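# Four arms place cable runway end onto bracket

## Task

Set the far end of the cable runway securely on the bracket, located between its lugs, then open the gripper and withdraw; it only counts if the runway stays there on its own without any robot supporting it.

## Robot and tools

Robots: four identical i2rt Big YAM arms named arm1, arm2, arm3 and arm4. Each has six joints, a two-finger gripper and a wrist camera. With joints 1 and 6 at zero and the hand level and pointing ahead, the wrist camera rides on top of the hand looking toward the fingertips. Maximum reach is roughly 1.0 m from the joint 1 axis. Two fixed room cameras, cam_high and cam_low, also exist. Camera names: arm1_cam_wrist, arm2_cam_wrist, arm3_cam_wrist, arm4_cam_wrist, cam_high, cam_low.

Frames: one common scene frame, origin on the floor, +z up. The hand point is the midpoint between the fingertips; the hand z axis runs along the fingers and the fingers open and close along hand y. Foot poses are not printed. Joints move at different speeds, so the hand can sweep a wide, curved path between two postures.

Tool execute_actions(actions, cameras). actions is a list holding exactly one action, or empty (empty just returns state and images). An action is an object keyed by robot name; each robot gets a "joints" object. Every value is an absolute target, not an offset, keyed by joint name, in radians for joints and metres for the gripper. Ranges (tolerance for counting as reached in brackets): joint1_rad -2.879 to 2.879 (±0.045), yaw of the whole arm about its foot, positive counter-clockwise seen from above, zero means the arm extends the way its foot faces. joint2_rad 0 to 3.141 (±0.14), shoulder; zero has the upper arm lying back about level, increasing lifts it up then forward. joint3_rad 0 to 3.019 (±0.09), elbow; zero is folded flat, increasing opens it. joint4_rad -1.692 to 1.57 (±0.055), hand pitch, positive tilts fingers up. joint5_rad -1.57 to 1.57 (±0.03), sideways hand swing, positive toward the arm's right. joint6_rad -2.094 to 2.094 (±0.035), hand roll, positive clockwise as seen from behind. gripper_m 0 to 0.093 (±0.003), fingertip gap; grip force tops out near 50 to 62 N per pad, lower on some. All named motions start at once and may finish at different moments. Any joint or robot left out may still be driving toward an earlier target. An unknown key or out-of-range number rejects the whole call and nothing moves. cameras: list of names, or null/omitted/["all"] for every camera, [] for none; the pictures line lists images in order.

Tool wait(seconds): 0 to 10 s, commands nothing, returns state and images like an empty action.

Tool zoom_image(camera, region): enlarges part of a camera's most recent full image; region is [x0, y0, x1, y1] in pixels from the top-left, at most 504 by 504.

Tool finished_scene(scene): integer of the current scene; ends it irreversibly after the last command is held and reports success. Replying with no tool call ends everything.

Result lines: joint_status describes how each commanded motion of the last accepted action ended. off_target: stopped short and may keep pushing. contact_stop or time_out: target dropped, joint holds where it stopped, except a joint still pushing after time_out, which keeps its target or one within 0.375, 0.375, 0.113, 0.225, 0.075, 0.3 rad (joints 1 to 6) of its position, is listed in on_its_own, and will move on if the path frees. Send a joint its reported position to relieve such a push. "joint command not followed" plus a cause line means a safety check blocked that arm's joint targets (the gripper still acts); blocked joints read not_followed and may be retried with every later action until valid targets arrive. Empty calls never show this line. on_its_own lists what this call did not command; "held at" is the held target, not the actual position. A joint carrying weight sags. Very small target changes may produce no motion. A call that reports a stop cancels the later execute_actions, wait and finished_scene calls in the same reply.

Heat: holding loads warms motors, even while you deliberate. MOTOR HOT appears from 85 °C; at 100 °C an OVER-TEMPERATURE FAULT makes that arm and gripper go limp and fall until cooled, and its unfinished keys read limit_stop_at_motor_heat; resend those targets afterward. Some heat persists into the next scene.

Cautions: the robot keeps pushing when it touches things and can press hard, so avoid jamming into the bracket or table. Two robots pressing hard together ends the run in failure; a strong hit may too, and the self/inter-arm check can be late and ignores fingers, gripper housings and wrist cameras. Objects touching robots do not count. Never knock items off the work area or onto the floor. Loose objects may occasionally get nudged. Avoid drops, slips and slams. The simulation keeps running while you compose replies, and the robot holds its last command then. Arms do not wait for one another. Shorter robot motion is better.

Each tool is called after "Request:" as name(argument=value, ...), one argument or row to a line, values as JSON.

## Session

I'll start by looking at the scene.

Request:
execute_actions(
  actions=[],
)

Scene clock: 0.00 s.
Motor temperatures (°C, as the motors report them): arm1=[27 27 26 30 27 26] | arm2=[29 30 30 28 29 28] | arm3=[29 28 29 28 29 27] | arm4=[26 29 28 27 27 26]
arm1.joint_positions: joint1_rad=-0.379 joint2_rad=+0.580 joint3_rad=+1.375 joint4_rad=-1.373 joint5_rad=-0.246 joint6_rad=-0.217 gripper_m=+0.094
arm1.joint_status: not commanded
arm1.hand: x=-0.9306 y=-0.2713 z=+1.3444 quat_wxyz=(-0.389, +0.563, -0.673, -0.283) (m; scene frame)
arm2.joint_positions: joint1_rad=-0.213 joint2_rad=+0.589 joint3_rad=+1.430 joint4_rad=-1.225 joint5_rad=+0.023 joint6_rad=-0.357 gripper_m=+0.095
arm2.joint_status: not commanded
arm2.hand: x=-0.3804 y=+0.3091 z=+1.3875 quat_wxyz=(-0.220, -0.590, -0.581, +0.516) (m; scene frame)
arm3.joint_positions: joint1_rad=+0.091 joint2_rad=+0.656 joint3_rad=+1.325 joint4_rad=-1.350 joint5_rad=-0.084 joint6_rad=+0.370 gripper_m=+0.094
arm3.joint_status: not commanded
arm3.hand: x=+0.5494 y=-0.2968 z=+1.2749 quat_wxyz=(-0.170, +0.603, -0.671, -0.397) (m; scene frame)
arm4.joint_positions: joint1_rad=+0.200 joint2_rad=+0.648 joint3_rad=+1.349 joint4_rad=-1.275 joint5_rad=+0.209 joint6_rad=+0.290 gripper_m=+0.094
arm4.joint_status: not commanded
arm4.hand: x=+1.2396 y=+0.2437 z=+1.3721 quat_wxyz=(-0.373, -0.667, -0.565, +0.310) (m; scene frame)
pictures: arm1_cam_wrist, arm2_cam_wrist, arm3_cam_wrist, arm4_cam_wrist, cam_high, cam_low
Images, in order (width x height): arm1_cam_wrist 616x616, arm2_cam_wrist 616x616, arm3_cam_wrist 616x616, arm4_cam_wrist 616x616, cam_high 672x504, cam_low 672x504.

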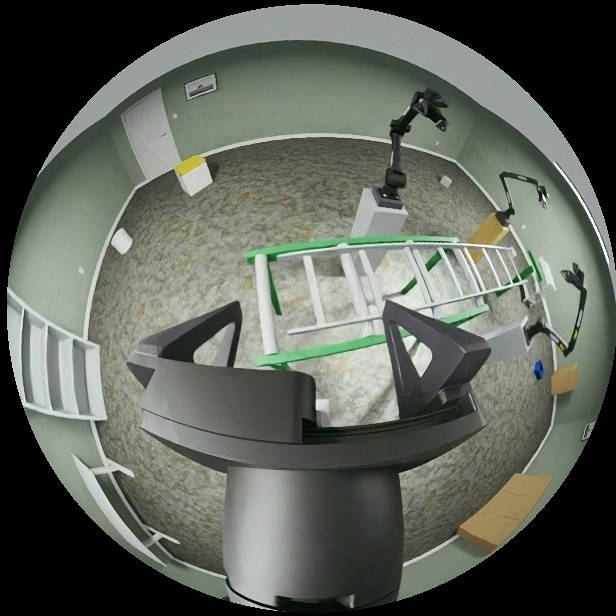

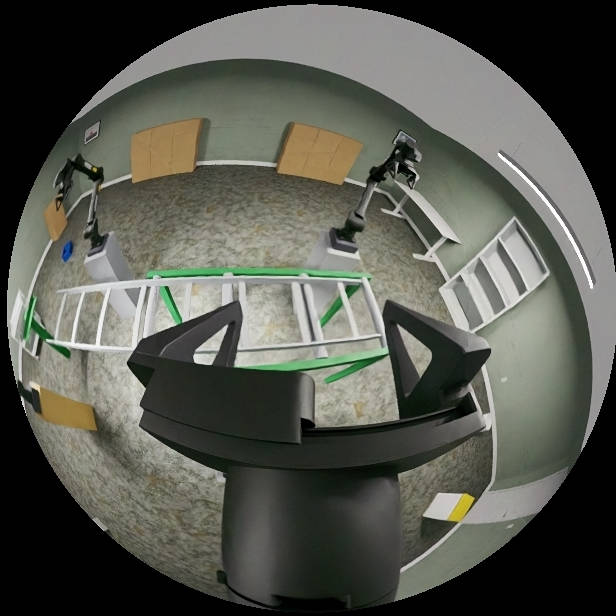

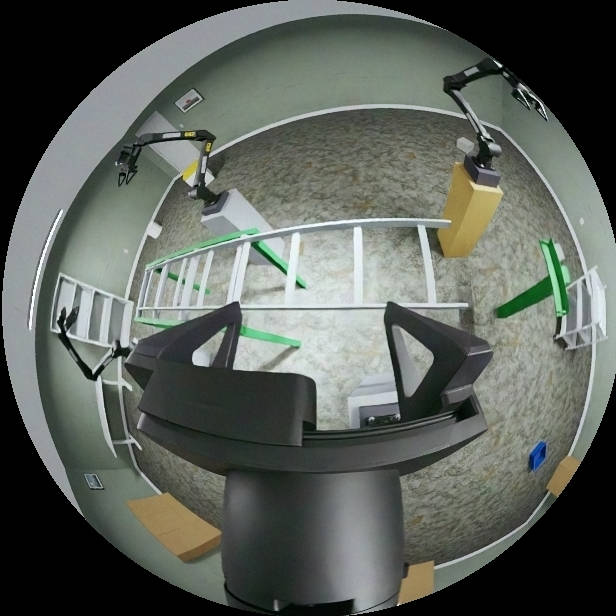

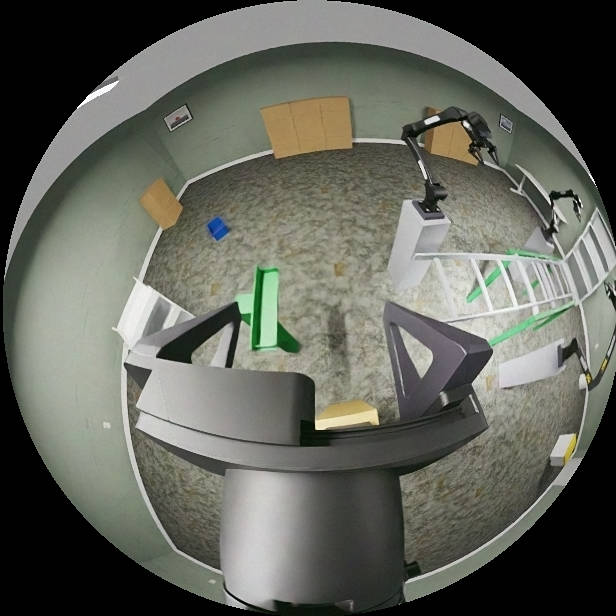

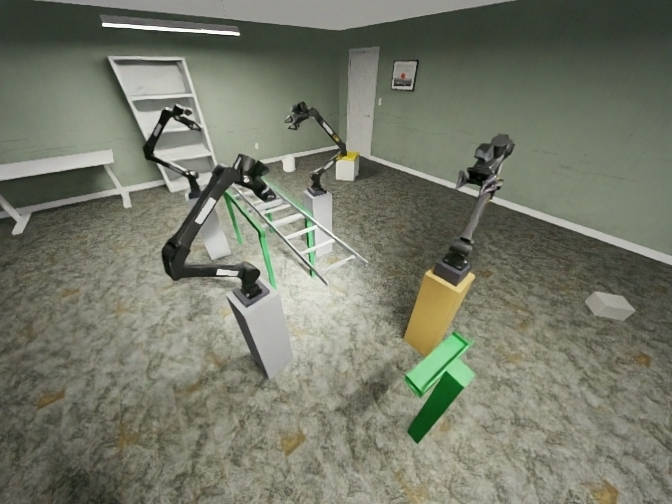

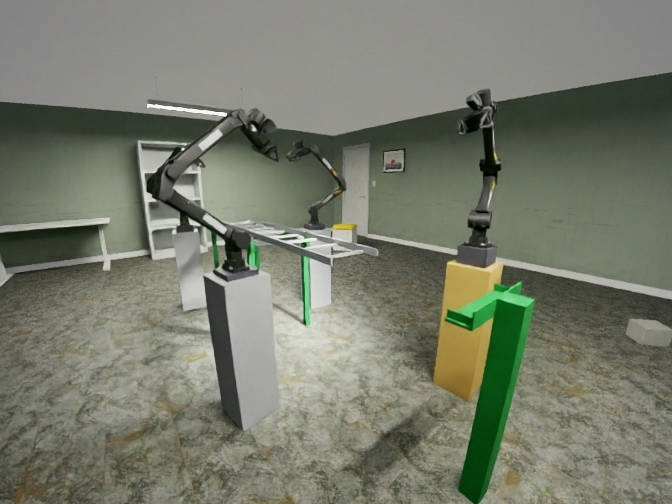

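Request:
zoom_image(
  camera="cam_high",
  region=[140, 90, 520, 450],
)

Request:
zoom_image(
  camera="cam_low",
  region=[140, 180, 560, 400],
)

Request:
zoom_image(
  camera="arm4_cam_wrist",
  region=[180, 220, 400, 400],
)

Region (140, 90, 520, 450) of cam_high's 672x504 image, scaled by 1.326, with more detail than that image has; it fills the top 477 rows of this view, and the rest is white.

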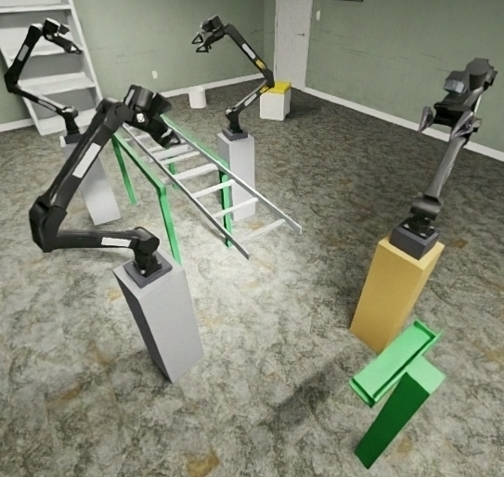

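Region (140, 180, 560, 400) of cam_low's 672x504 image, scaled by 1.200, with more detail than that image has; it fills the top 264 rows of this view, and the rest is white.

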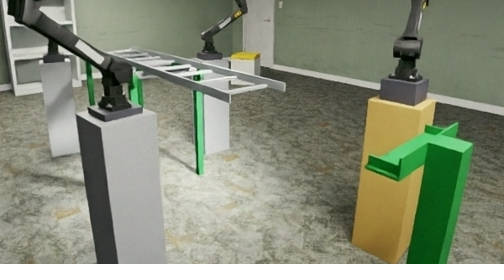

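Region (180, 220, 400, 400) of arm4_cam_wrist's 616x616 image, scaled by 2.291, with more detail than that image has; it fills the top 412 rows of this view, and the rest is white.

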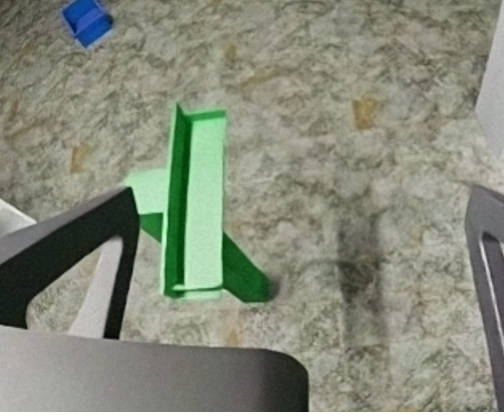

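Request:
execute_actions(
  actions=[
    {"arm1": {"joints": {"joint5_rad": 0.0, "joint6_rad": 0.0}}, "arm2": {"joints": {"joint4_rad": -0.3}}, "arm3": {"joints": {"joint1_rad": -0.5}}, "arm4": {"joints": {"joint1_rad": -0.5}}},
  ],
  cameras=["arm3_cam_wrist", "arm4_cam_wrist"],
)

Scene clock: 38.37 s.
Motor temperatures (°C, as the motors report them): arm1=[27 27 29 30 27 26] | arm2=[29 30 33 29 29 28] | arm3=[29 28 32 28 29 27] | arm4=[26 29 33 27 27 26]
arm1.joint_positions: joint1_rad=-0.379 joint2_rad=+0.580 joint3_rad=+1.375 joint4_rad=-1.373 joint5_rad=-0.002 joint6_rad=-0.008 gripper_m=+0.094
arm1.joint_status: all done
arm1.hand: x=-0.8927 y=-0.2886 z=+1.3419 quat_wxyz=(-0.413, +0.442, -0.762, -0.231) (m; scene frame)
arm2.joint_positions: joint1_rad=-0.213 joint2_rad=+0.589 joint3_rad=+1.430 joint4_rad=-0.324 joint5_rad=+0.023 joint6_rad=-0.357 gripper_m=+0.095
arm2.joint_status: all done
arm2.hand: x=-0.3737 y=+0.3223 z=+1.6010 quat_wxyz=(-0.350, -0.361, -0.349, +0.791) (m; scene frame)
arm3.joint_positions: joint1_rad=-0.496 joint2_rad=+0.656 joint3_rad=+1.325 joint4_rad=-1.350 joint5_rad=-0.084 joint6_rad=+0.370 gripper_m=+0.094
arm3.joint_status: all done
arm3.hand: x=+0.6963 y=-0.2992 z=+1.2753 quat_wxyz=(-0.278, +0.383, -0.816, -0.332) (m; scene frame)
arm4.joint_positions: joint1_rad=-0.496 joint2_rad=+0.648 joint3_rad=+1.349 joint4_rad=-1.275 joint5_rad=+0.209 joint6_rad=+0.290 gripper_m=+0.094
arm4.joint_status: all done
arm4.hand: x=+1.0683 y=+0.2860 z=+1.3695 quat_wxyz=(-0.242, -0.822, -0.305, +0.416) (m; scene frame)
pictures: arm3_cam_wrist, arm4_cam_wrist
Images, in order (width x height): arm3_cam_wrist 616x616, arm4_cam_wrist 616x616.

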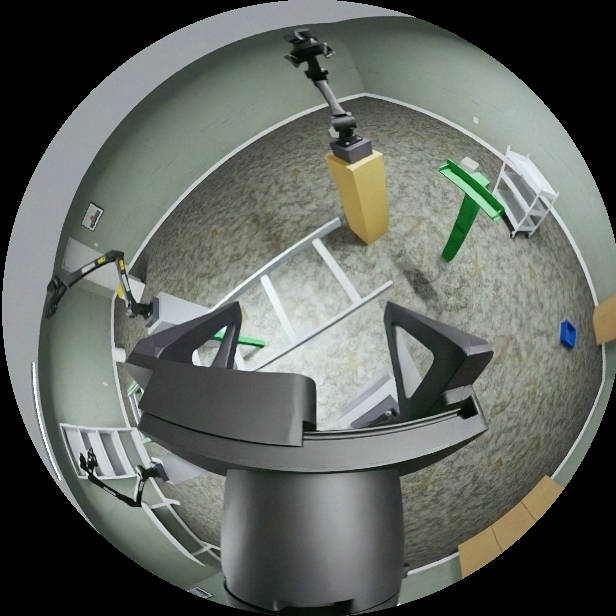

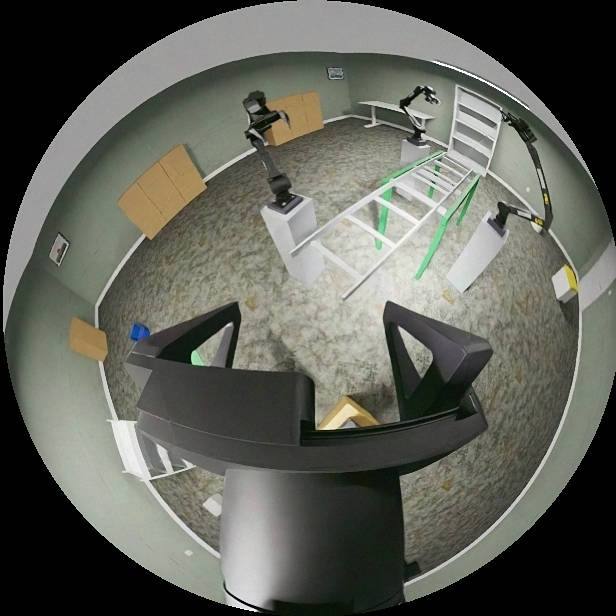

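Request:
execute_actions(
  actions=[
    {"arm1": {"joints": {"joint1_rad": 0.2}}, "arm2": {"joints": {"joint1_rad": 0.4}}, "arm3": {"joints": {"joint3_rad": 0.8}}, "arm4": {"joints": {"joint2_rad": 1.2}}},
  ],
  cameras=["arm3_cam_wrist", "arm4_cam_wrist"],
)

Scene clock: 55.10 s.
Motor temperatures (°C, as the motors report them): arm1=[27 27 30 30 27 26] | arm2=[29 30 33 29 29 28] | arm3=[29 28 33 28 29 27] | arm4=[26 29 33 27 27 26]
arm1.joint_positions: joint1_rad=+0.191 joint2_rad=+0.580 joint3_rad=+1.375 joint4_rad=-1.373 joint5_rad=+0.000 joint6_rad=-0.007 gripper_m=+0.094
arm1.joint_status: all done
arm1.hand: x=-1.0098 y=-0.2589 z=+1.3411 quat_wxyz=(-0.329, +0.638, -0.609, -0.338) (m; scene frame)
arm2.joint_positions: joint1_rad=+0.396 joint2_rad=+0.589 joint3_rad=+1.430 joint4_rad=-0.324 joint5_rad=+0.023 joint6_rad=-0.357 gripper_m=+0.095
arm2.joint_status: all done
arm2.hand: x=-0.2462 y=+0.3121 z=+1.6000 quat_wxyz=(-0.570, -0.240, -0.443, +0.649) (m; scene frame)
arm3.joint_positions: joint1_rad=-0.496 joint2_rad=+0.655 joint3_rad=+0.792 joint4_rad=-1.350 joint5_rad=-0.084 joint6_rad=+0.370 gripper_m=+0.094
arm3.joint_status: all done
arm3.hand: x=+0.6875 y=-0.3233 z=+1.0151 quat_wxyz=(-0.098, +0.406, -0.895, -0.156) (m; scene frame)
arm4.joint_positions: joint1_rad=-0.496 joint2_rad=+1.216 joint3_rad=+1.349 joint4_rad=-1.275 joint5_rad=+0.209 joint6_rad=+0.290 gripper_m=+0.094
arm4.joint_status: all done
arm4.hand: x=+0.9940 y=+0.1262 z=+1.1801 quat_wxyz=(-0.063, -0.900, -0.371, +0.221) (m; scene frame)
pictures: arm3_cam_wrist, arm4_cam_wrist
Images, in order (width x height): arm3_cam_wrist 616x616, arm4_cam_wrist 616x616.

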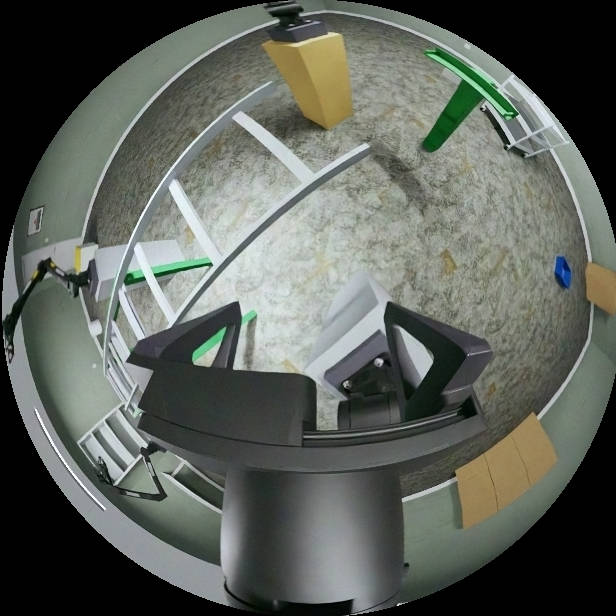

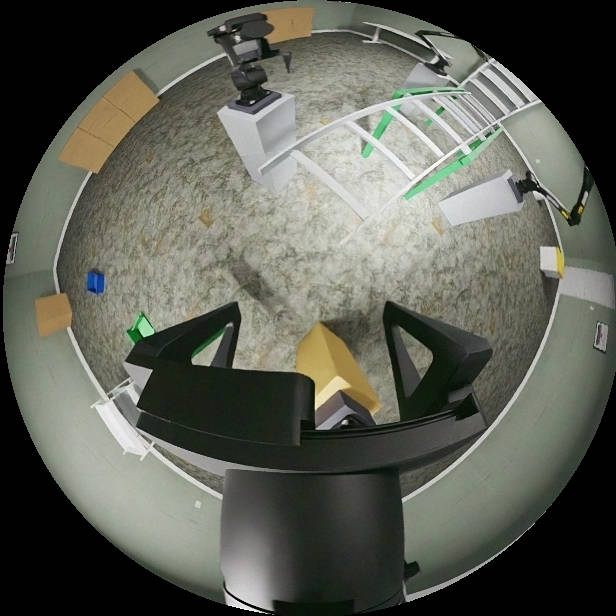

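Request:
zoom_image(
  camera="arm4_cam_wrist",
  region=[190, 0, 450, 260],
)

Request:
zoom_image(
  camera="arm3_cam_wrist",
  region=[100, 0, 560, 340],
)

Region (190, 0, 450, 260) of arm4_cam_wrist's 616x616 image, scaled by 1.938, with more detail than that image has.

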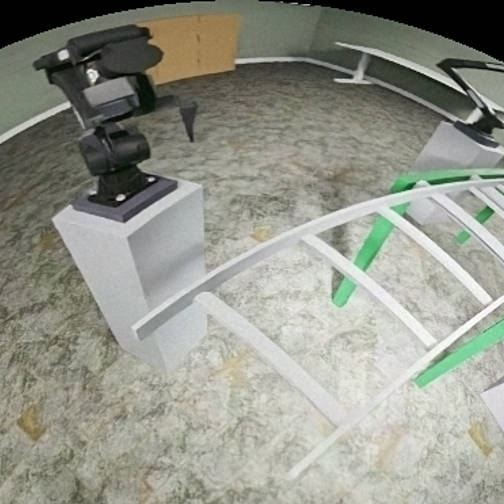

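Region (100, 0, 560, 340) of arm3_cam_wrist's 616x616 image, scaled by 1.096, with more detail than that image has; it fills the top 373 rows of this view, and the rest is white.

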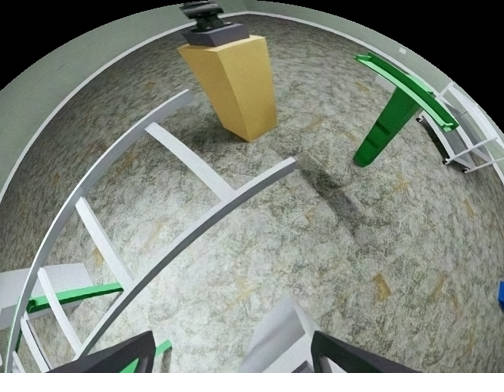

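Request:
execute_actions(
  actions=[
    {"arm3": {"joints": {"joint1_rad": 0.223, "joint2_rad": 1.631, "joint3_rad": 1.544, "joint4_rad": -1.483, "joint5_rad": 0.0, "joint6_rad": 0.351}}, "arm4": {"joints": {"joint1_rad": -0.802, "joint2_rad": 2.214, "joint3_rad": 2.196, "joint4_rad": -1.553, "joint5_rad": 0.0, "joint6_rad": -0.745}}},
  ],
  cameras=["arm3_cam_wrist", "arm4_cam_wrist", "cam_high", "cam_low"],
)

Scene clock: 167.23 s.
Motor temperatures (°C, as the motors report them): arm1=[27 27 31 30 27 26] | arm2=[29 30 34 29 29 28] | arm3=[29 28 35 28 29 27] | arm4=[26 31 37 27 27 26]
arm1.joint_positions: joint1_rad=+0.191 joint2_rad=+0.580 joint3_rad=+1.375 joint4_rad=-1.373 joint5_rad=+0.000 joint6_rad=-0.007 gripper_m=+0.094
arm1.joint_status: not commanded
arm1.hand: x=-1.0098 y=-0.2589 z=+1.3411 quat_wxyz=(-0.329, +0.638, -0.609, -0.338) (m; scene frame)
arm2.joint_positions: joint1_rad=+0.396 joint2_rad=+0.589 joint3_rad=+1.430 joint4_rad=-0.324 joint5_rad=+0.023 joint6_rad=-0.357 gripper_m=+0.095
arm2.joint_status: not commanded
arm2.hand: x=-0.2462 y=+0.3121 z=+1.6000 quat_wxyz=(-0.570, -0.240, -0.443, +0.649) (m; scene frame)
arm3.joint_positions: joint1_rad=+0.230 joint2_rad=+1.640 joint3_rad=+1.496 joint4_rad=-1.470 joint5_rad=-0.001 joint6_rad=+0.362 gripper_m=+0.094
arm3.joint_status: all done
arm3.hand: x=+0.4493 y=-0.0883 z=+0.9806 quat_wxyz=(+0.008, +0.706, -0.707, +0.019) (m; scene frame)
arm4.joint_positions: joint1_rad=-0.807 joint2_rad=+2.228 joint3_rad=+2.144 joint4_rad=-1.538 joint5_rad=+0.002 joint6_rad=-0.736 gripper_m=+0.094
arm4.joint_status: all done
arm4.hand: x=+0.7525 y=+0.0120 z=+0.9485 quat_wxyz=(-0.004, -0.716, -0.698, -0.030) (m; scene frame)
pictures: arm3_cam_wrist, arm4_cam_wrist, cam_high, cam_low
Images, in order (width x height): arm3_cam_wrist 616x616, arm4_cam_wrist 616x616, cam_high 672x504, cam_low 672x504.

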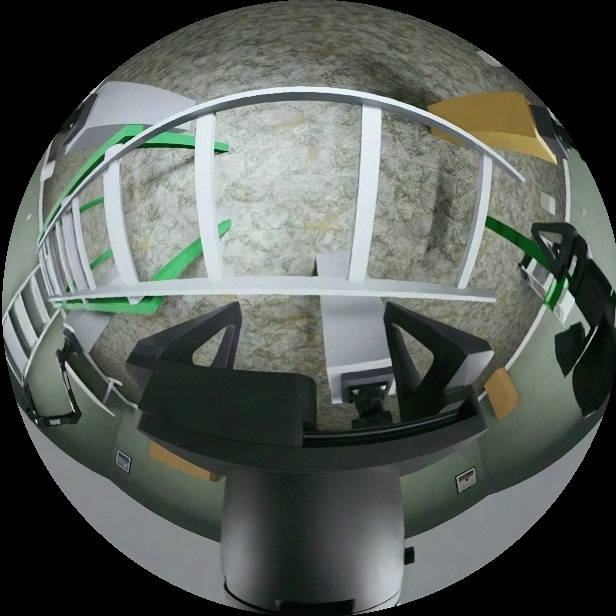

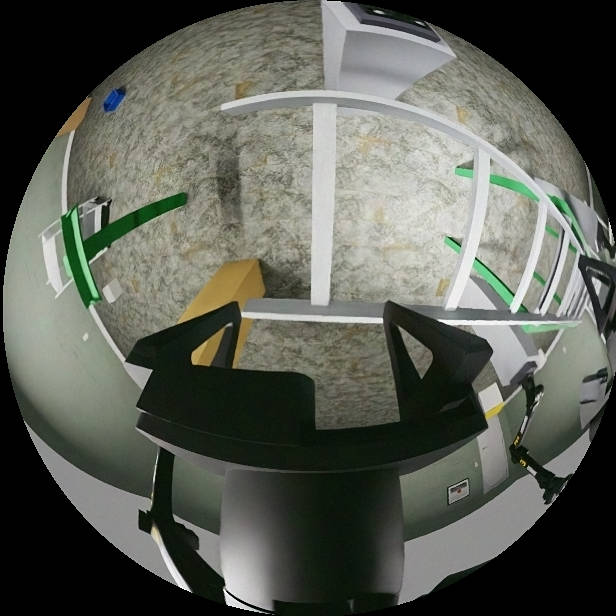

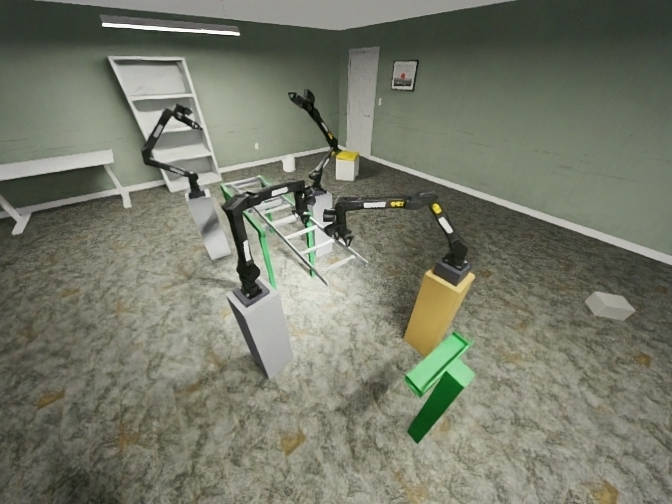

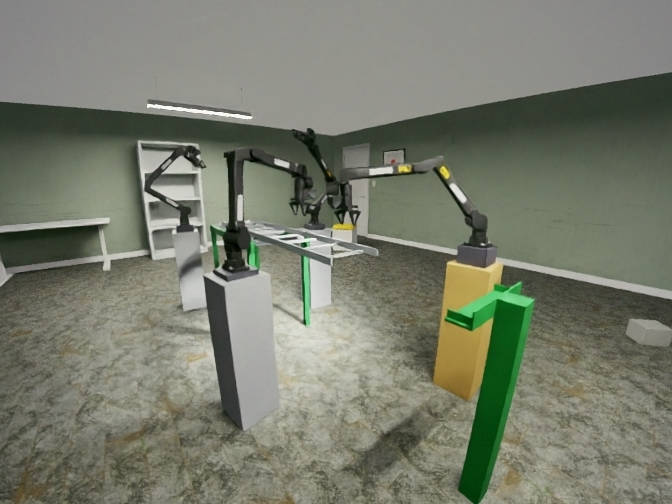

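Request:
zoom_image(
  camera="arm4_cam_wrist",
  region=[30, 170, 200, 340],
)

Request:
zoom_image(
  camera="cam_low",
  region=[420, 250, 560, 360],
)

Request:
zoom_image(
  camera="arm3_cam_wrist",
  region=[20, 100, 260, 340],
)

Region (30, 170, 200, 340) of arm4_cam_wrist's 616x616 image, scaled by 2.965, with more detail than that image has.

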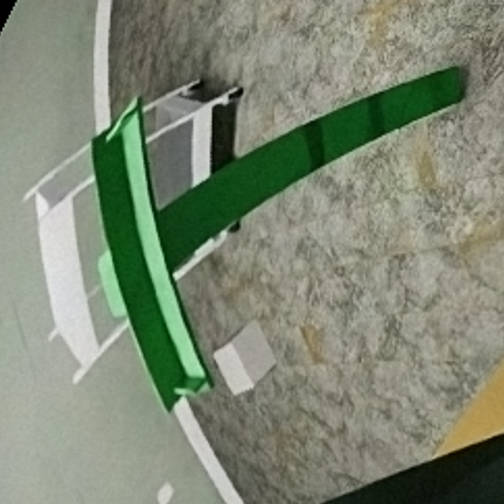

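Region (420, 250, 560, 360) of cam_low's 672x504 image, scaled by 3.600, with more detail than that image has; it fills the top 396 rows of this view, and the rest is white.

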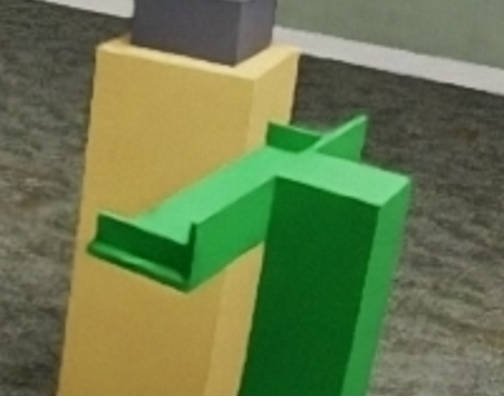

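Region (20, 100, 260, 340) of arm3_cam_wrist's 616x616 image, scaled by 2.100, with more detail than that image has.

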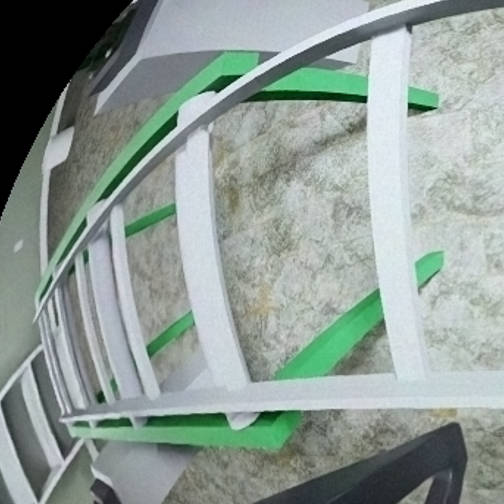

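Request:
execute_actions(
  actions=[
    {"arm3": {"joints": {"joint1_rad": 0.29, "joint2_rad": 1.506, "joint3_rad": 1.10, "joint4_rad": -1.15, "joint5_rad": 0.0, "joint6_rad": 2.0}}, "arm4": {"joints": {"joint1_rad": -1.02, "joint2_rad": 2.28, "joint3_rad": 2.11, "joint4_rad": -1.365, "joint5_rad": 0.0, "joint6_rad": 0.6}}},
  ],
  cameras=["arm3_cam_wrist", "arm4_cam_wrist", "cam_low"],
)

Scene clock: 260.93 s.
Motor temperatures (°C, as the motors report them): arm1=[27 27 32 30 27 26] | arm2=[29 30 35 29 29 28] | arm3=[29 30 38 28 29 27] | arm4=[26 35 40 27 27 26]
arm1.joint_positions: joint1_rad=+0.191 joint2_rad=+0.580 joint3_rad=+1.375 joint4_rad=-1.373 joint5_rad=+0.000 joint6_rad=-0.007 gripper_m=+0.094
arm1.joint_status: not commanded
arm1.hand: x=-1.0098 y=-0.2589 z=+1.3411 quat_wxyz=(-0.329, +0.638, -0.609, -0.338) (m; scene frame)
arm2.joint_positions: joint1_rad=+0.396 joint2_rad=+0.589 joint3_rad=+1.430 joint4_rad=-0.324 joint5_rad=+0.023 joint6_rad=-0.357 gripper_m=+0.095
arm2.joint_status: not commanded
arm2.hand: x=-0.2462 y=+0.3121 z=+1.6000 quat_wxyz=(-0.570, -0.240, -0.443, +0.649) (m; scene frame)
arm3.joint_positions: joint1_rad=+0.297 joint2_rad=+1.499 joint3_rad=+1.087 joint4_rad=-1.167 joint5_rad=-0.001 joint6_rad=+1.987 gripper_m=+0.094
arm3.joint_status: all done
arm3.hand: x=+0.4498 y=-0.1664 z=+0.8917 quat_wxyz=(-0.002, +0.005, -1.000, +0.003) (m; scene frame)
arm4.joint_positions: joint1_rad=-1.016 joint2_rad=+2.257 joint3_rad=+2.111 joint4_rad=-1.383 joint5_rad=+0.001 joint6_rad=+0.591 gripper_m=+0.094
arm4.joint_status: all done
arm4.hand: x=+0.6389 y=+0.1040 z=+0.9146 quat_wxyz=(-0.012, -1.000, -0.004, +0.010) (m; scene frame)
pictures: arm3_cam_wrist, arm4_cam_wrist, cam_low
Images, in order (width x height): arm3_cam_wrist 616x616, arm4_cam_wrist 616x616, cam_low 672x504.

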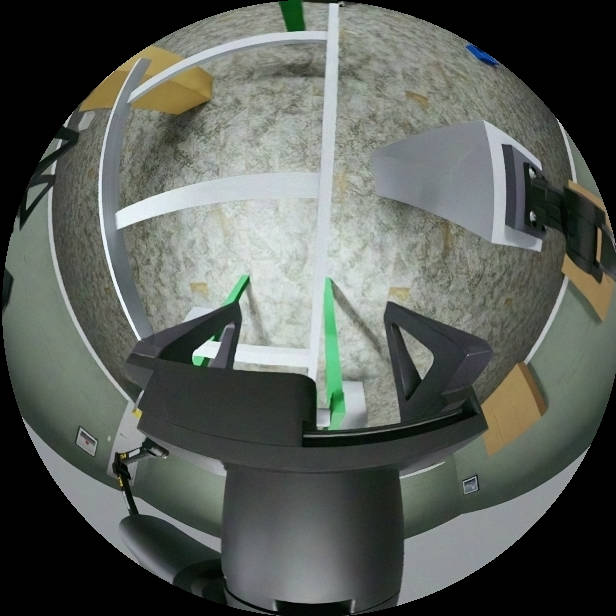

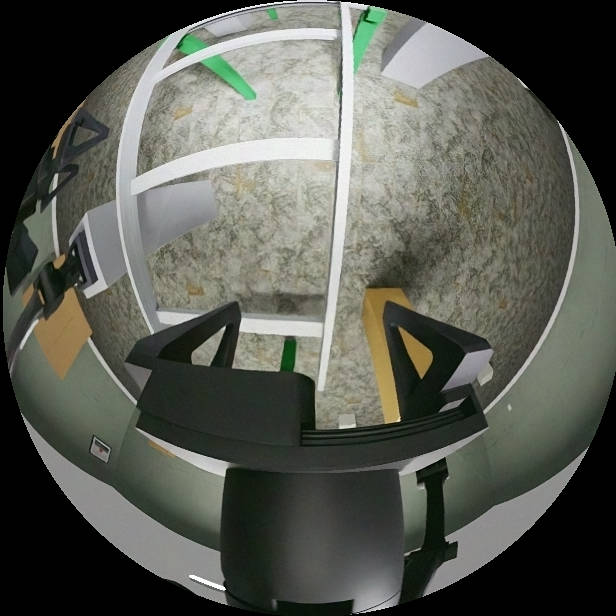

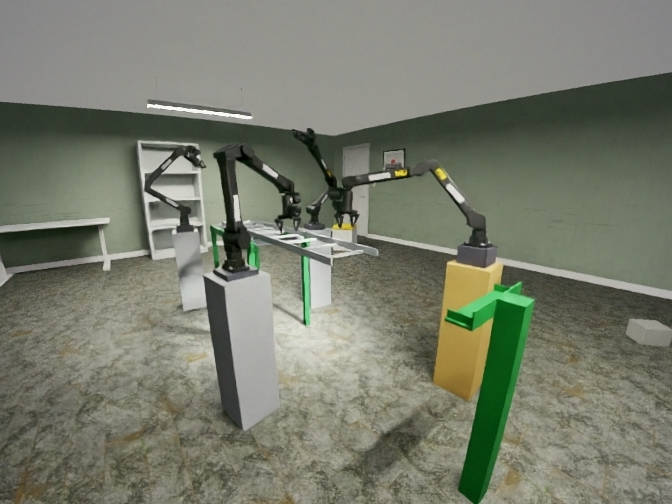

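Request:
execute_actions(
  actions=[
    {"arm3": {"joints": {"joint1_rad": 0.302, "joint2_rad": 1.615, "joint3_rad": 0.955, "joint4_rad": -0.885, "joint5_rad": 0.0, "joint6_rad": 2.05}}, "arm4": {"joints": {"joint1_rad": -1.042, "joint2_rad": 2.365, "joint3_rad": 1.983, "joint4_rad": -1.18, "joint5_rad": 0.0, "joint6_rad": 0.635}}},
  ],
  cameras=["arm3_cam_wrist", "arm4_cam_wrist", "cam_low"],
)

Scene clock: 293.40 s.
Motor temperatures (°C, as the motors report them): arm1=[27 27 33 30 27 26] | arm2=[29 30 35 29 29 28] | arm3=[29 30 37 28 29 27] | arm4=[26 36 38 27 27 26]
arm1.joint_positions: joint1_rad=+0.191 joint2_rad=+0.580 joint3_rad=+1.375 joint4_rad=-1.373 joint5_rad=+0.000 joint6_rad=-0.007 gripper_m=+0.094
arm1.joint_status: not commanded
arm1.hand: x=-1.0098 y=-0.2589 z=+1.3411 quat_wxyz=(-0.329, +0.638, -0.609, -0.338) (m; scene frame)
arm2.joint_positions: joint1_rad=+0.396 joint2_rad=+0.589 joint3_rad=+1.430 joint4_rad=-0.324 joint5_rad=+0.023 joint6_rad=-0.357 gripper_m=+0.095
arm2.joint_status: not commanded
arm2.hand: x=-0.2462 y=+0.3121 z=+1.6000 quat_wxyz=(-0.570, -0.240, -0.443, +0.649) (m; scene frame)
arm3.joint_positions: joint1_rad=+0.297 joint2_rad=+1.624 joint3_rad=+0.938 joint4_rad=-0.901 joint5_rad=-0.001 joint6_rad=+2.038 gripper_m=+0.094
arm3.joint_status: all done
arm3.hand: x=+0.4539 y=-0.1748 z=+0.7942 quat_wxyz=(-0.004, -0.020, -1.000, +0.007) (m; scene frame)
arm4.joint_positions: joint1_rad=-1.042 joint2_rad=+2.370 joint3_rad=+1.969 joint4_rad=-1.197 joint5_rad=+0.001 joint6_rad=+0.626 gripper_m=+0.094
arm4.joint_status: all done
arm4.hand: x=+0.6449 y=+0.1278 z=+0.7861 quat_wxyz=(+0.007, -0.999, +0.026, -0.018) (m; scene frame)
pictures: arm3_cam_wrist, arm4_cam_wrist, cam_low
Images, in order (width x height): arm3_cam_wrist 616x616, arm4_cam_wrist 616x616, cam_low 672x504.

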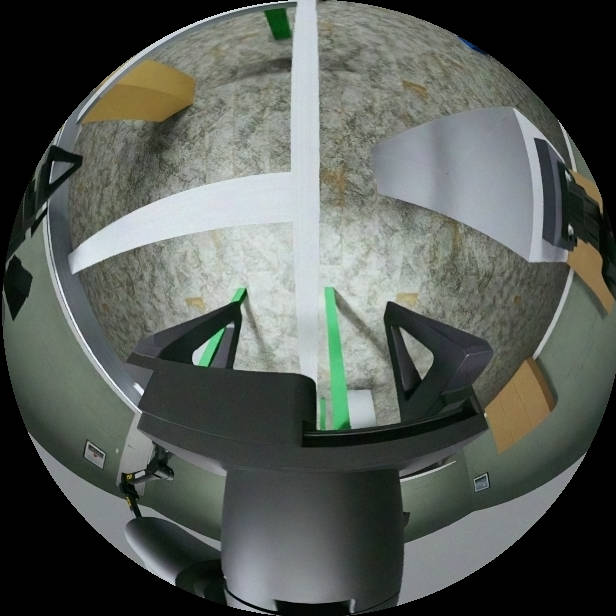

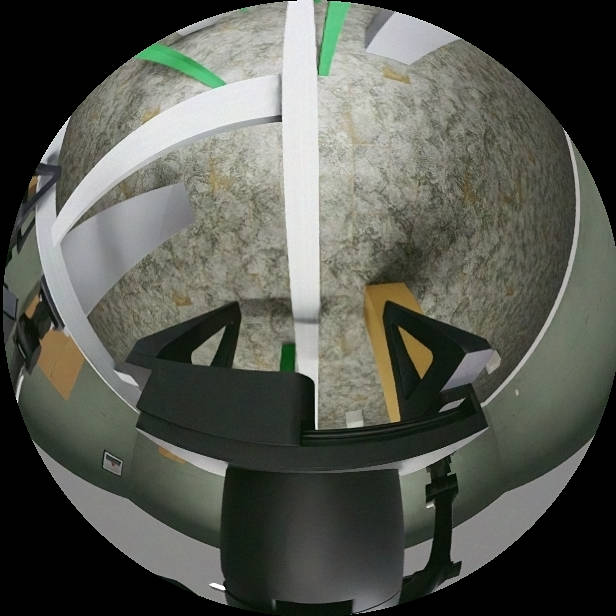

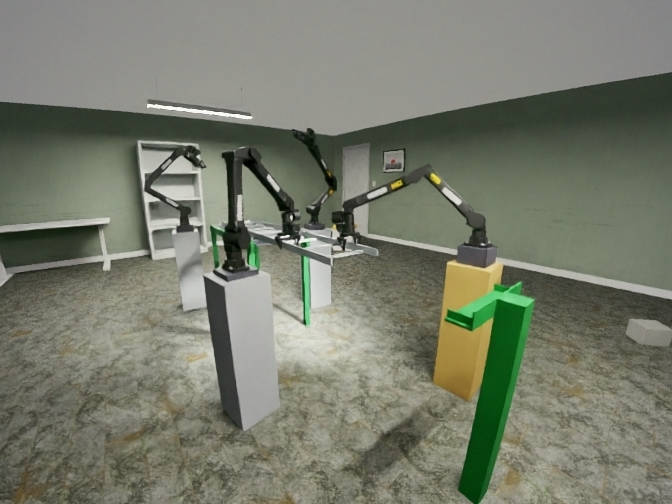

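Request:
execute_actions(
  actions=[
    {"arm3": {"joints": {"gripper_m": 0.0}}, "arm4": {"joints": {"gripper_m": 0.0}}},
  ],
  cameras=["arm3_cam_wrist", "arm4_cam_wrist"],
)

Scene clock: 297.13 s.
Motor temperatures (°C, as the motors report them): arm1=[27 27 33 30 27 26] | arm2=[29 30 35 29 29 28] | arm3=[29 30 36 28 29 27] | arm4=[26 36 38 27 27 26]
arm1.joint_positions: joint1_rad=+0.191 joint2_rad=+0.580 joint3_rad=+1.375 joint4_rad=-1.373 joint5_rad=+0.000 joint6_rad=-0.007 gripper_m=+0.094
arm1.joint_status: not commanded
arm1.hand: x=-1.0098 y=-0.2589 z=+1.3411 quat_wxyz=(-0.329, +0.638, -0.609, -0.338) (m; scene frame)
arm2.joint_positions: joint1_rad=+0.396 joint2_rad=+0.589 joint3_rad=+1.430 joint4_rad=-0.324 joint5_rad=+0.023 joint6_rad=-0.357 gripper_m=+0.095
arm2.joint_status: not commanded
arm2.hand: x=-0.2462 y=+0.3121 z=+1.6000 quat_wxyz=(-0.570, -0.240, -0.443, +0.649) (m; scene frame)
arm3.joint_positions: joint1_rad=+0.297 joint2_rad=+1.624 joint3_rad=+0.939 joint4_rad=-0.894 joint5_rad=+0.002 joint6_rad=+2.037 gripper_m=+0.009
arm3.joint_status: gripper_m off_target (ended at +0.009, target +0.000)
arm3.hand: x=+0.4536 y=-0.1727 z=+0.7944 quat_wxyz=(-0.004, -0.019, -1.000, +0.003) (m; scene frame)
arm4.joint_positions: joint1_rad=-1.041 joint2_rad=+2.370 joint3_rad=+1.969 joint4_rad=-1.191 joint5_rad=-0.003 joint6_rad=+0.620 gripper_m=+0.009
arm4.joint_status: gripper_m off_target (ended at +0.009, target +0.000)
arm4.hand: x=+0.6446 y=+0.1256 z=+0.7861 quat_wxyz=(+0.004, -1.000, +0.022, -0.017) (m; scene frame)
pictures: arm3_cam_wrist, arm4_cam_wrist
Images, in order (width x height): arm3_cam_wrist 616x616, arm4_cam_wrist 616x616.

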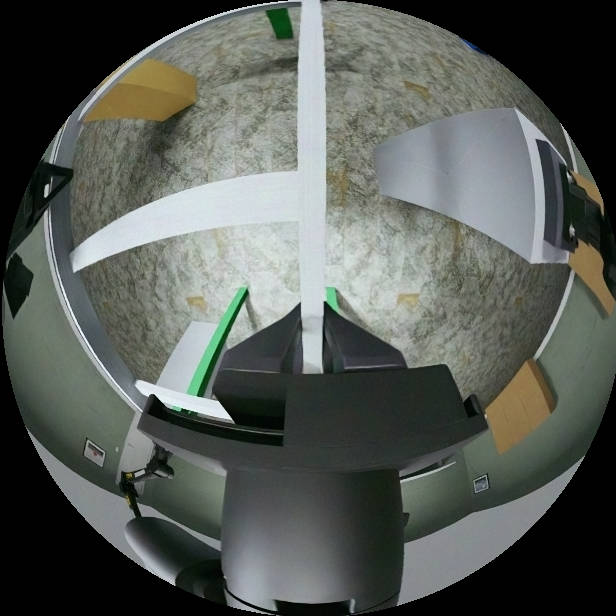

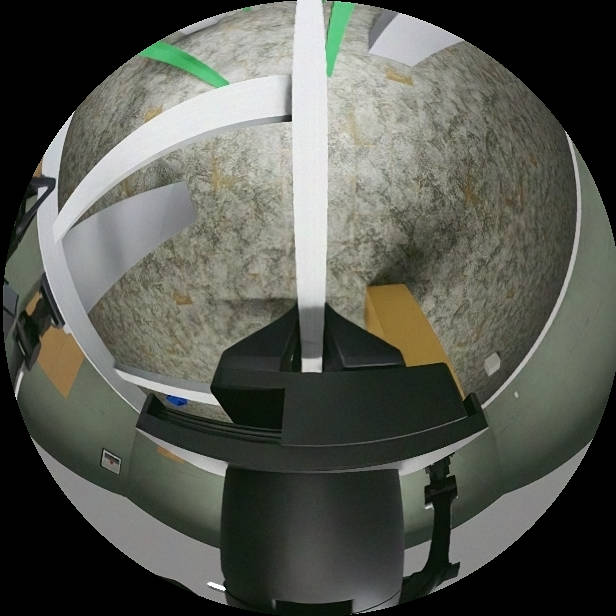

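Request:
execute_actions(
  actions=[
    {"arm3": {"joints": {"joint1_rad": 0.198, "joint2_rad": 1.58, "joint3_rad": 0.903, "joint4_rad": -0.865, "joint5_rad": 0.0, "joint6_rad": 1.933}}, "arm4": {"joints": {"joint1_rad": -1.002, "joint2_rad": 2.262, "joint3_rad": 1.789, "joint4_rad": -1.068, "joint5_rad": 0.0, "joint6_rad": 0.662}}},
  ],
  cameras=["arm3_cam_wrist", "cam_low"],
)

Scene clock: 324.03 s.
Motor temperatures (°C, as the motors report them): arm1=[27 27 33 30 27 26] | arm2=[29 30 36 29 29 28] | arm3=[29 30 36 28 29 27] | arm4=[26 37 38 27 27 26]
arm1.joint_positions: joint1_rad=+0.191 joint2_rad=+0.580 joint3_rad=+1.375 joint4_rad=-1.373 joint5_rad=+0.000 joint6_rad=-0.007 gripper_m=+0.094
arm1.joint_status: not commanded
arm1.hand: x=-1.0098 y=-0.2589 z=+1.3411 quat_wxyz=(-0.329, +0.638, -0.609, -0.338) (m; scene frame)
arm2.joint_positions: joint1_rad=+0.396 joint2_rad=+0.589 joint3_rad=+1.430 joint4_rad=-0.324 joint5_rad=+0.023 joint6_rad=-0.357 gripper_m=+0.095
arm2.joint_status: not commanded
arm2.hand: x=-0.2462 y=+0.3121 z=+1.6000 quat_wxyz=(-0.570, -0.240, -0.443, +0.649) (m; scene frame)
arm3.joint_positions: joint1_rad=+0.195 joint2_rad=+1.592 joint3_rad=+0.887 joint4_rad=-0.876 joint5_rad=-0.003 joint6_rad=+1.928 gripper_m=+0.009
arm3.joint_status: all done
arm3.hand: x=+0.4964 y=-0.1741 z=+0.7918 quat_wxyz=(-0.002, -0.016, -1.000, +0.004) (m; scene frame)
arm4.joint_positions: joint1_rad=-1.002 joint2_rad=+2.281 joint3_rad=+1.786 joint4_rad=-1.091 joint5_rad=+0.002 joint6_rad=+0.655 gripper_m=+0.009
arm4.joint_status: all done
arm4.hand: x=+0.6875 y=+0.1241 z=+0.7819 quat_wxyz=(+0.005, -1.000, +0.020, -0.013) (m; scene frame)
pictures: arm3_cam_wrist, cam_low
Images, in order (width x height): arm3_cam_wrist 616x616, cam_low 672x504.

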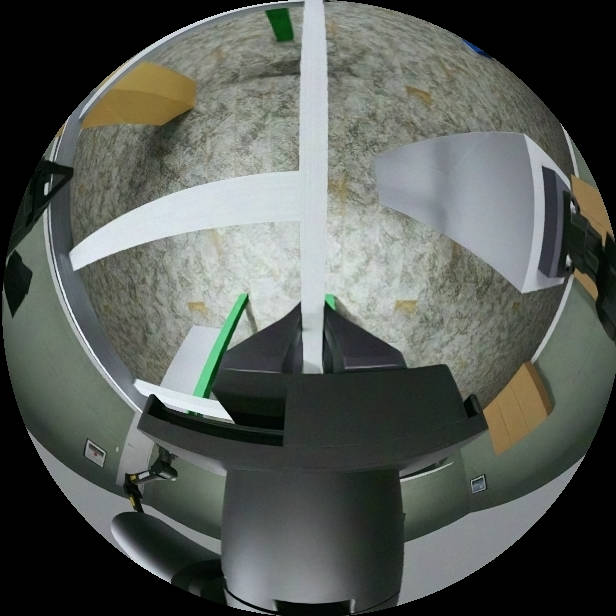

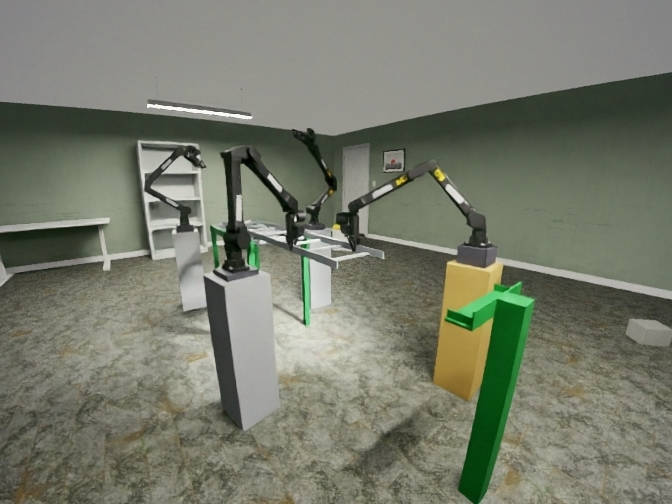

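Request:
execute_actions(
  actions=[
    {"arm3": {"joints": {"joint1_rad": -0.03, "joint2_rad": 1.52, "joint3_rad": 0.856, "joint4_rad": -0.883, "joint5_rad": 0.0, "joint6_rad": 1.70}}, "arm4": {"joints": {"joint1_rad": -0.915, "joint2_rad": 2.08, "joint3_rad": 1.49, "joint4_rad": -0.94, "joint5_rad": 0.0, "joint6_rad": 0.752}}},
  ],
  cameras=["cam_low"],
)

Scene clock: 336.30 s.
Motor temperatures (°C, as the motors report them): arm1=[27 27 33 30 27 26] | arm2=[29 30 36 29 29 28] | arm3=[29 30 36 28 29 27] | arm4=[26 37 37 27 27 26]
arm1.joint_positions: joint1_rad=+0.191 joint2_rad=+0.580 joint3_rad=+1.375 joint4_rad=-1.373 joint5_rad=+0.000 joint6_rad=-0.007 gripper_m=+0.094
arm1.joint_status: not commanded
arm1.hand: x=-1.0098 y=-0.2589 z=+1.3411 quat_wxyz=(-0.329, +0.638, -0.609, -0.338) (m; scene frame)
arm2.joint_positions: joint1_rad=+0.396 joint2_rad=+0.589 joint3_rad=+1.430 joint4_rad=-0.324 joint5_rad=+0.023 joint6_rad=-0.357 gripper_m=+0.095
arm2.joint_status: not commanded
arm2.hand: x=-0.2462 y=+0.3121 z=+1.6000 quat_wxyz=(-0.570, -0.240, -0.443, +0.649) (m; scene frame)
arm3.joint_positions: joint1_rad=-0.041 joint2_rad=+1.546 joint3_rad=+0.833 joint4_rad=-0.883 joint5_rad=+0.006 joint6_rad=+1.696 gripper_m=+0.009
arm3.joint_status: all done
arm3.hand: x=+0.5889 y=-0.1785 z=+0.7927 quat_wxyz=(-0.006, -0.017, -1.000, +0.011) (m; scene frame)
arm4.joint_positions: joint1_rad=-0.902 joint2_rad=+2.117 joint3_rad=+1.474 joint4_rad=-0.932 joint5_rad=-0.006 joint6_rad=+0.758 gripper_m=+0.009
arm4.joint_status: all done
arm4.hand: x=+0.7822 y=+0.1183 z=+0.7816 quat_wxyz=(-0.002, -1.000, +0.021, -0.011) (m; scene frame)
pictures: cam_low
Images, in order (width x height): cam_low 672x504.

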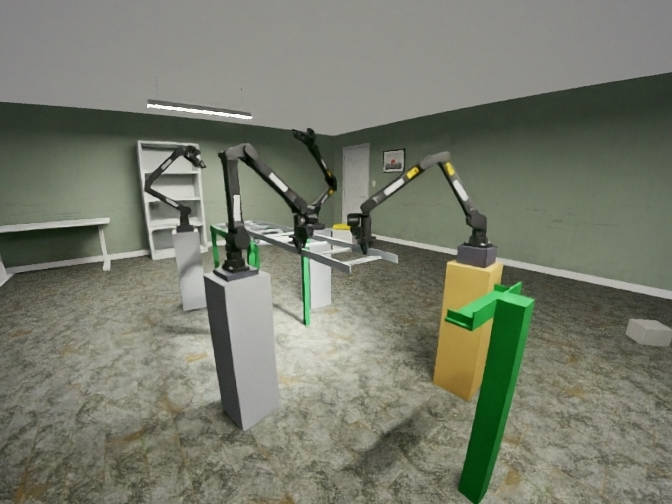

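Request:
execute_actions(
  actions=[
    {"arm3": {"joints": {"joint1_rad": -0.30, "joint2_rad": 1.49, "joint3_rad": 0.855, "joint4_rad": -0.865, "joint5_rad": 0.0, "joint6_rad": 1.43}}, "arm4": {"joints": {"joint1_rad": -0.78, "joint2_rad": 1.93, "joint3_rad": 1.275, "joint4_rad": -0.84, "joint5_rad": 0.0, "joint6_rad": 0.89}}},
  ],
  cameras=["cam_low"],
)

Scene clock: 350.67 s.
Motor temperatures (°C, as the motors report them): arm1=[27 27 33 30 27 26] | arm2=[29 30 36 29 29 28] | arm3=[29 30 36 28 29 27] | arm4=[26 37 37 27 27 26]
arm1.joint_positions: joint1_rad=+0.191 joint2_rad=+0.580 joint3_rad=+1.375 joint4_rad=-1.373 joint5_rad=+0.000 joint6_rad=-0.007 gripper_m=+0.094
arm1.joint_status: not commanded
arm1.hand: x=-1.0098 y=-0.2589 z=+1.3411 quat_wxyz=(-0.329, +0.638, -0.609, -0.338) (m; scene frame)
arm2.joint_positions: joint1_rad=+0.396 joint2_rad=+0.589 joint3_rad=+1.430 joint4_rad=-0.324 joint5_rad=+0.023 joint6_rad=-0.357 gripper_m=+0.095
arm2.joint_status: not commanded
arm2.hand: x=-0.2462 y=+0.3121 z=+1.6000 quat_wxyz=(-0.570, -0.240, -0.443, +0.649) (m; scene frame)
arm3.joint_positions: joint1_rad=-0.305 joint2_rad=+1.534 joint3_rad=+0.826 joint4_rad=-0.870 joint5_rad=+0.005 joint6_rad=+1.432 gripper_m=+0.009
arm3.joint_status: all done
arm3.hand: x=+0.6845 y=-0.1818 z=+0.7948 quat_wxyz=(-0.003, -0.018, -1.000, +0.003) (m; scene frame)
arm4.joint_positions: joint1_rad=-0.772 joint2_rad=+1.984 joint3_rad=+1.242 joint4_rad=-0.830 joint5_rad=-0.004 joint6_rad=+0.891 gripper_m=+0.009
arm4.joint_status: all done
arm4.hand: x=+0.8778 y=+0.1131 z=+0.7846 quat_wxyz=(-0.001, -1.000, +0.023, -0.010) (m; scene frame)
pictures: cam_low
Images, in order (width x height): cam_low 672x504.

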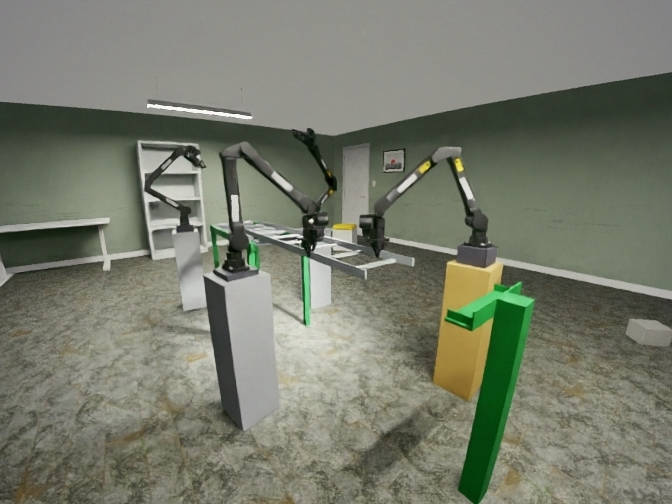

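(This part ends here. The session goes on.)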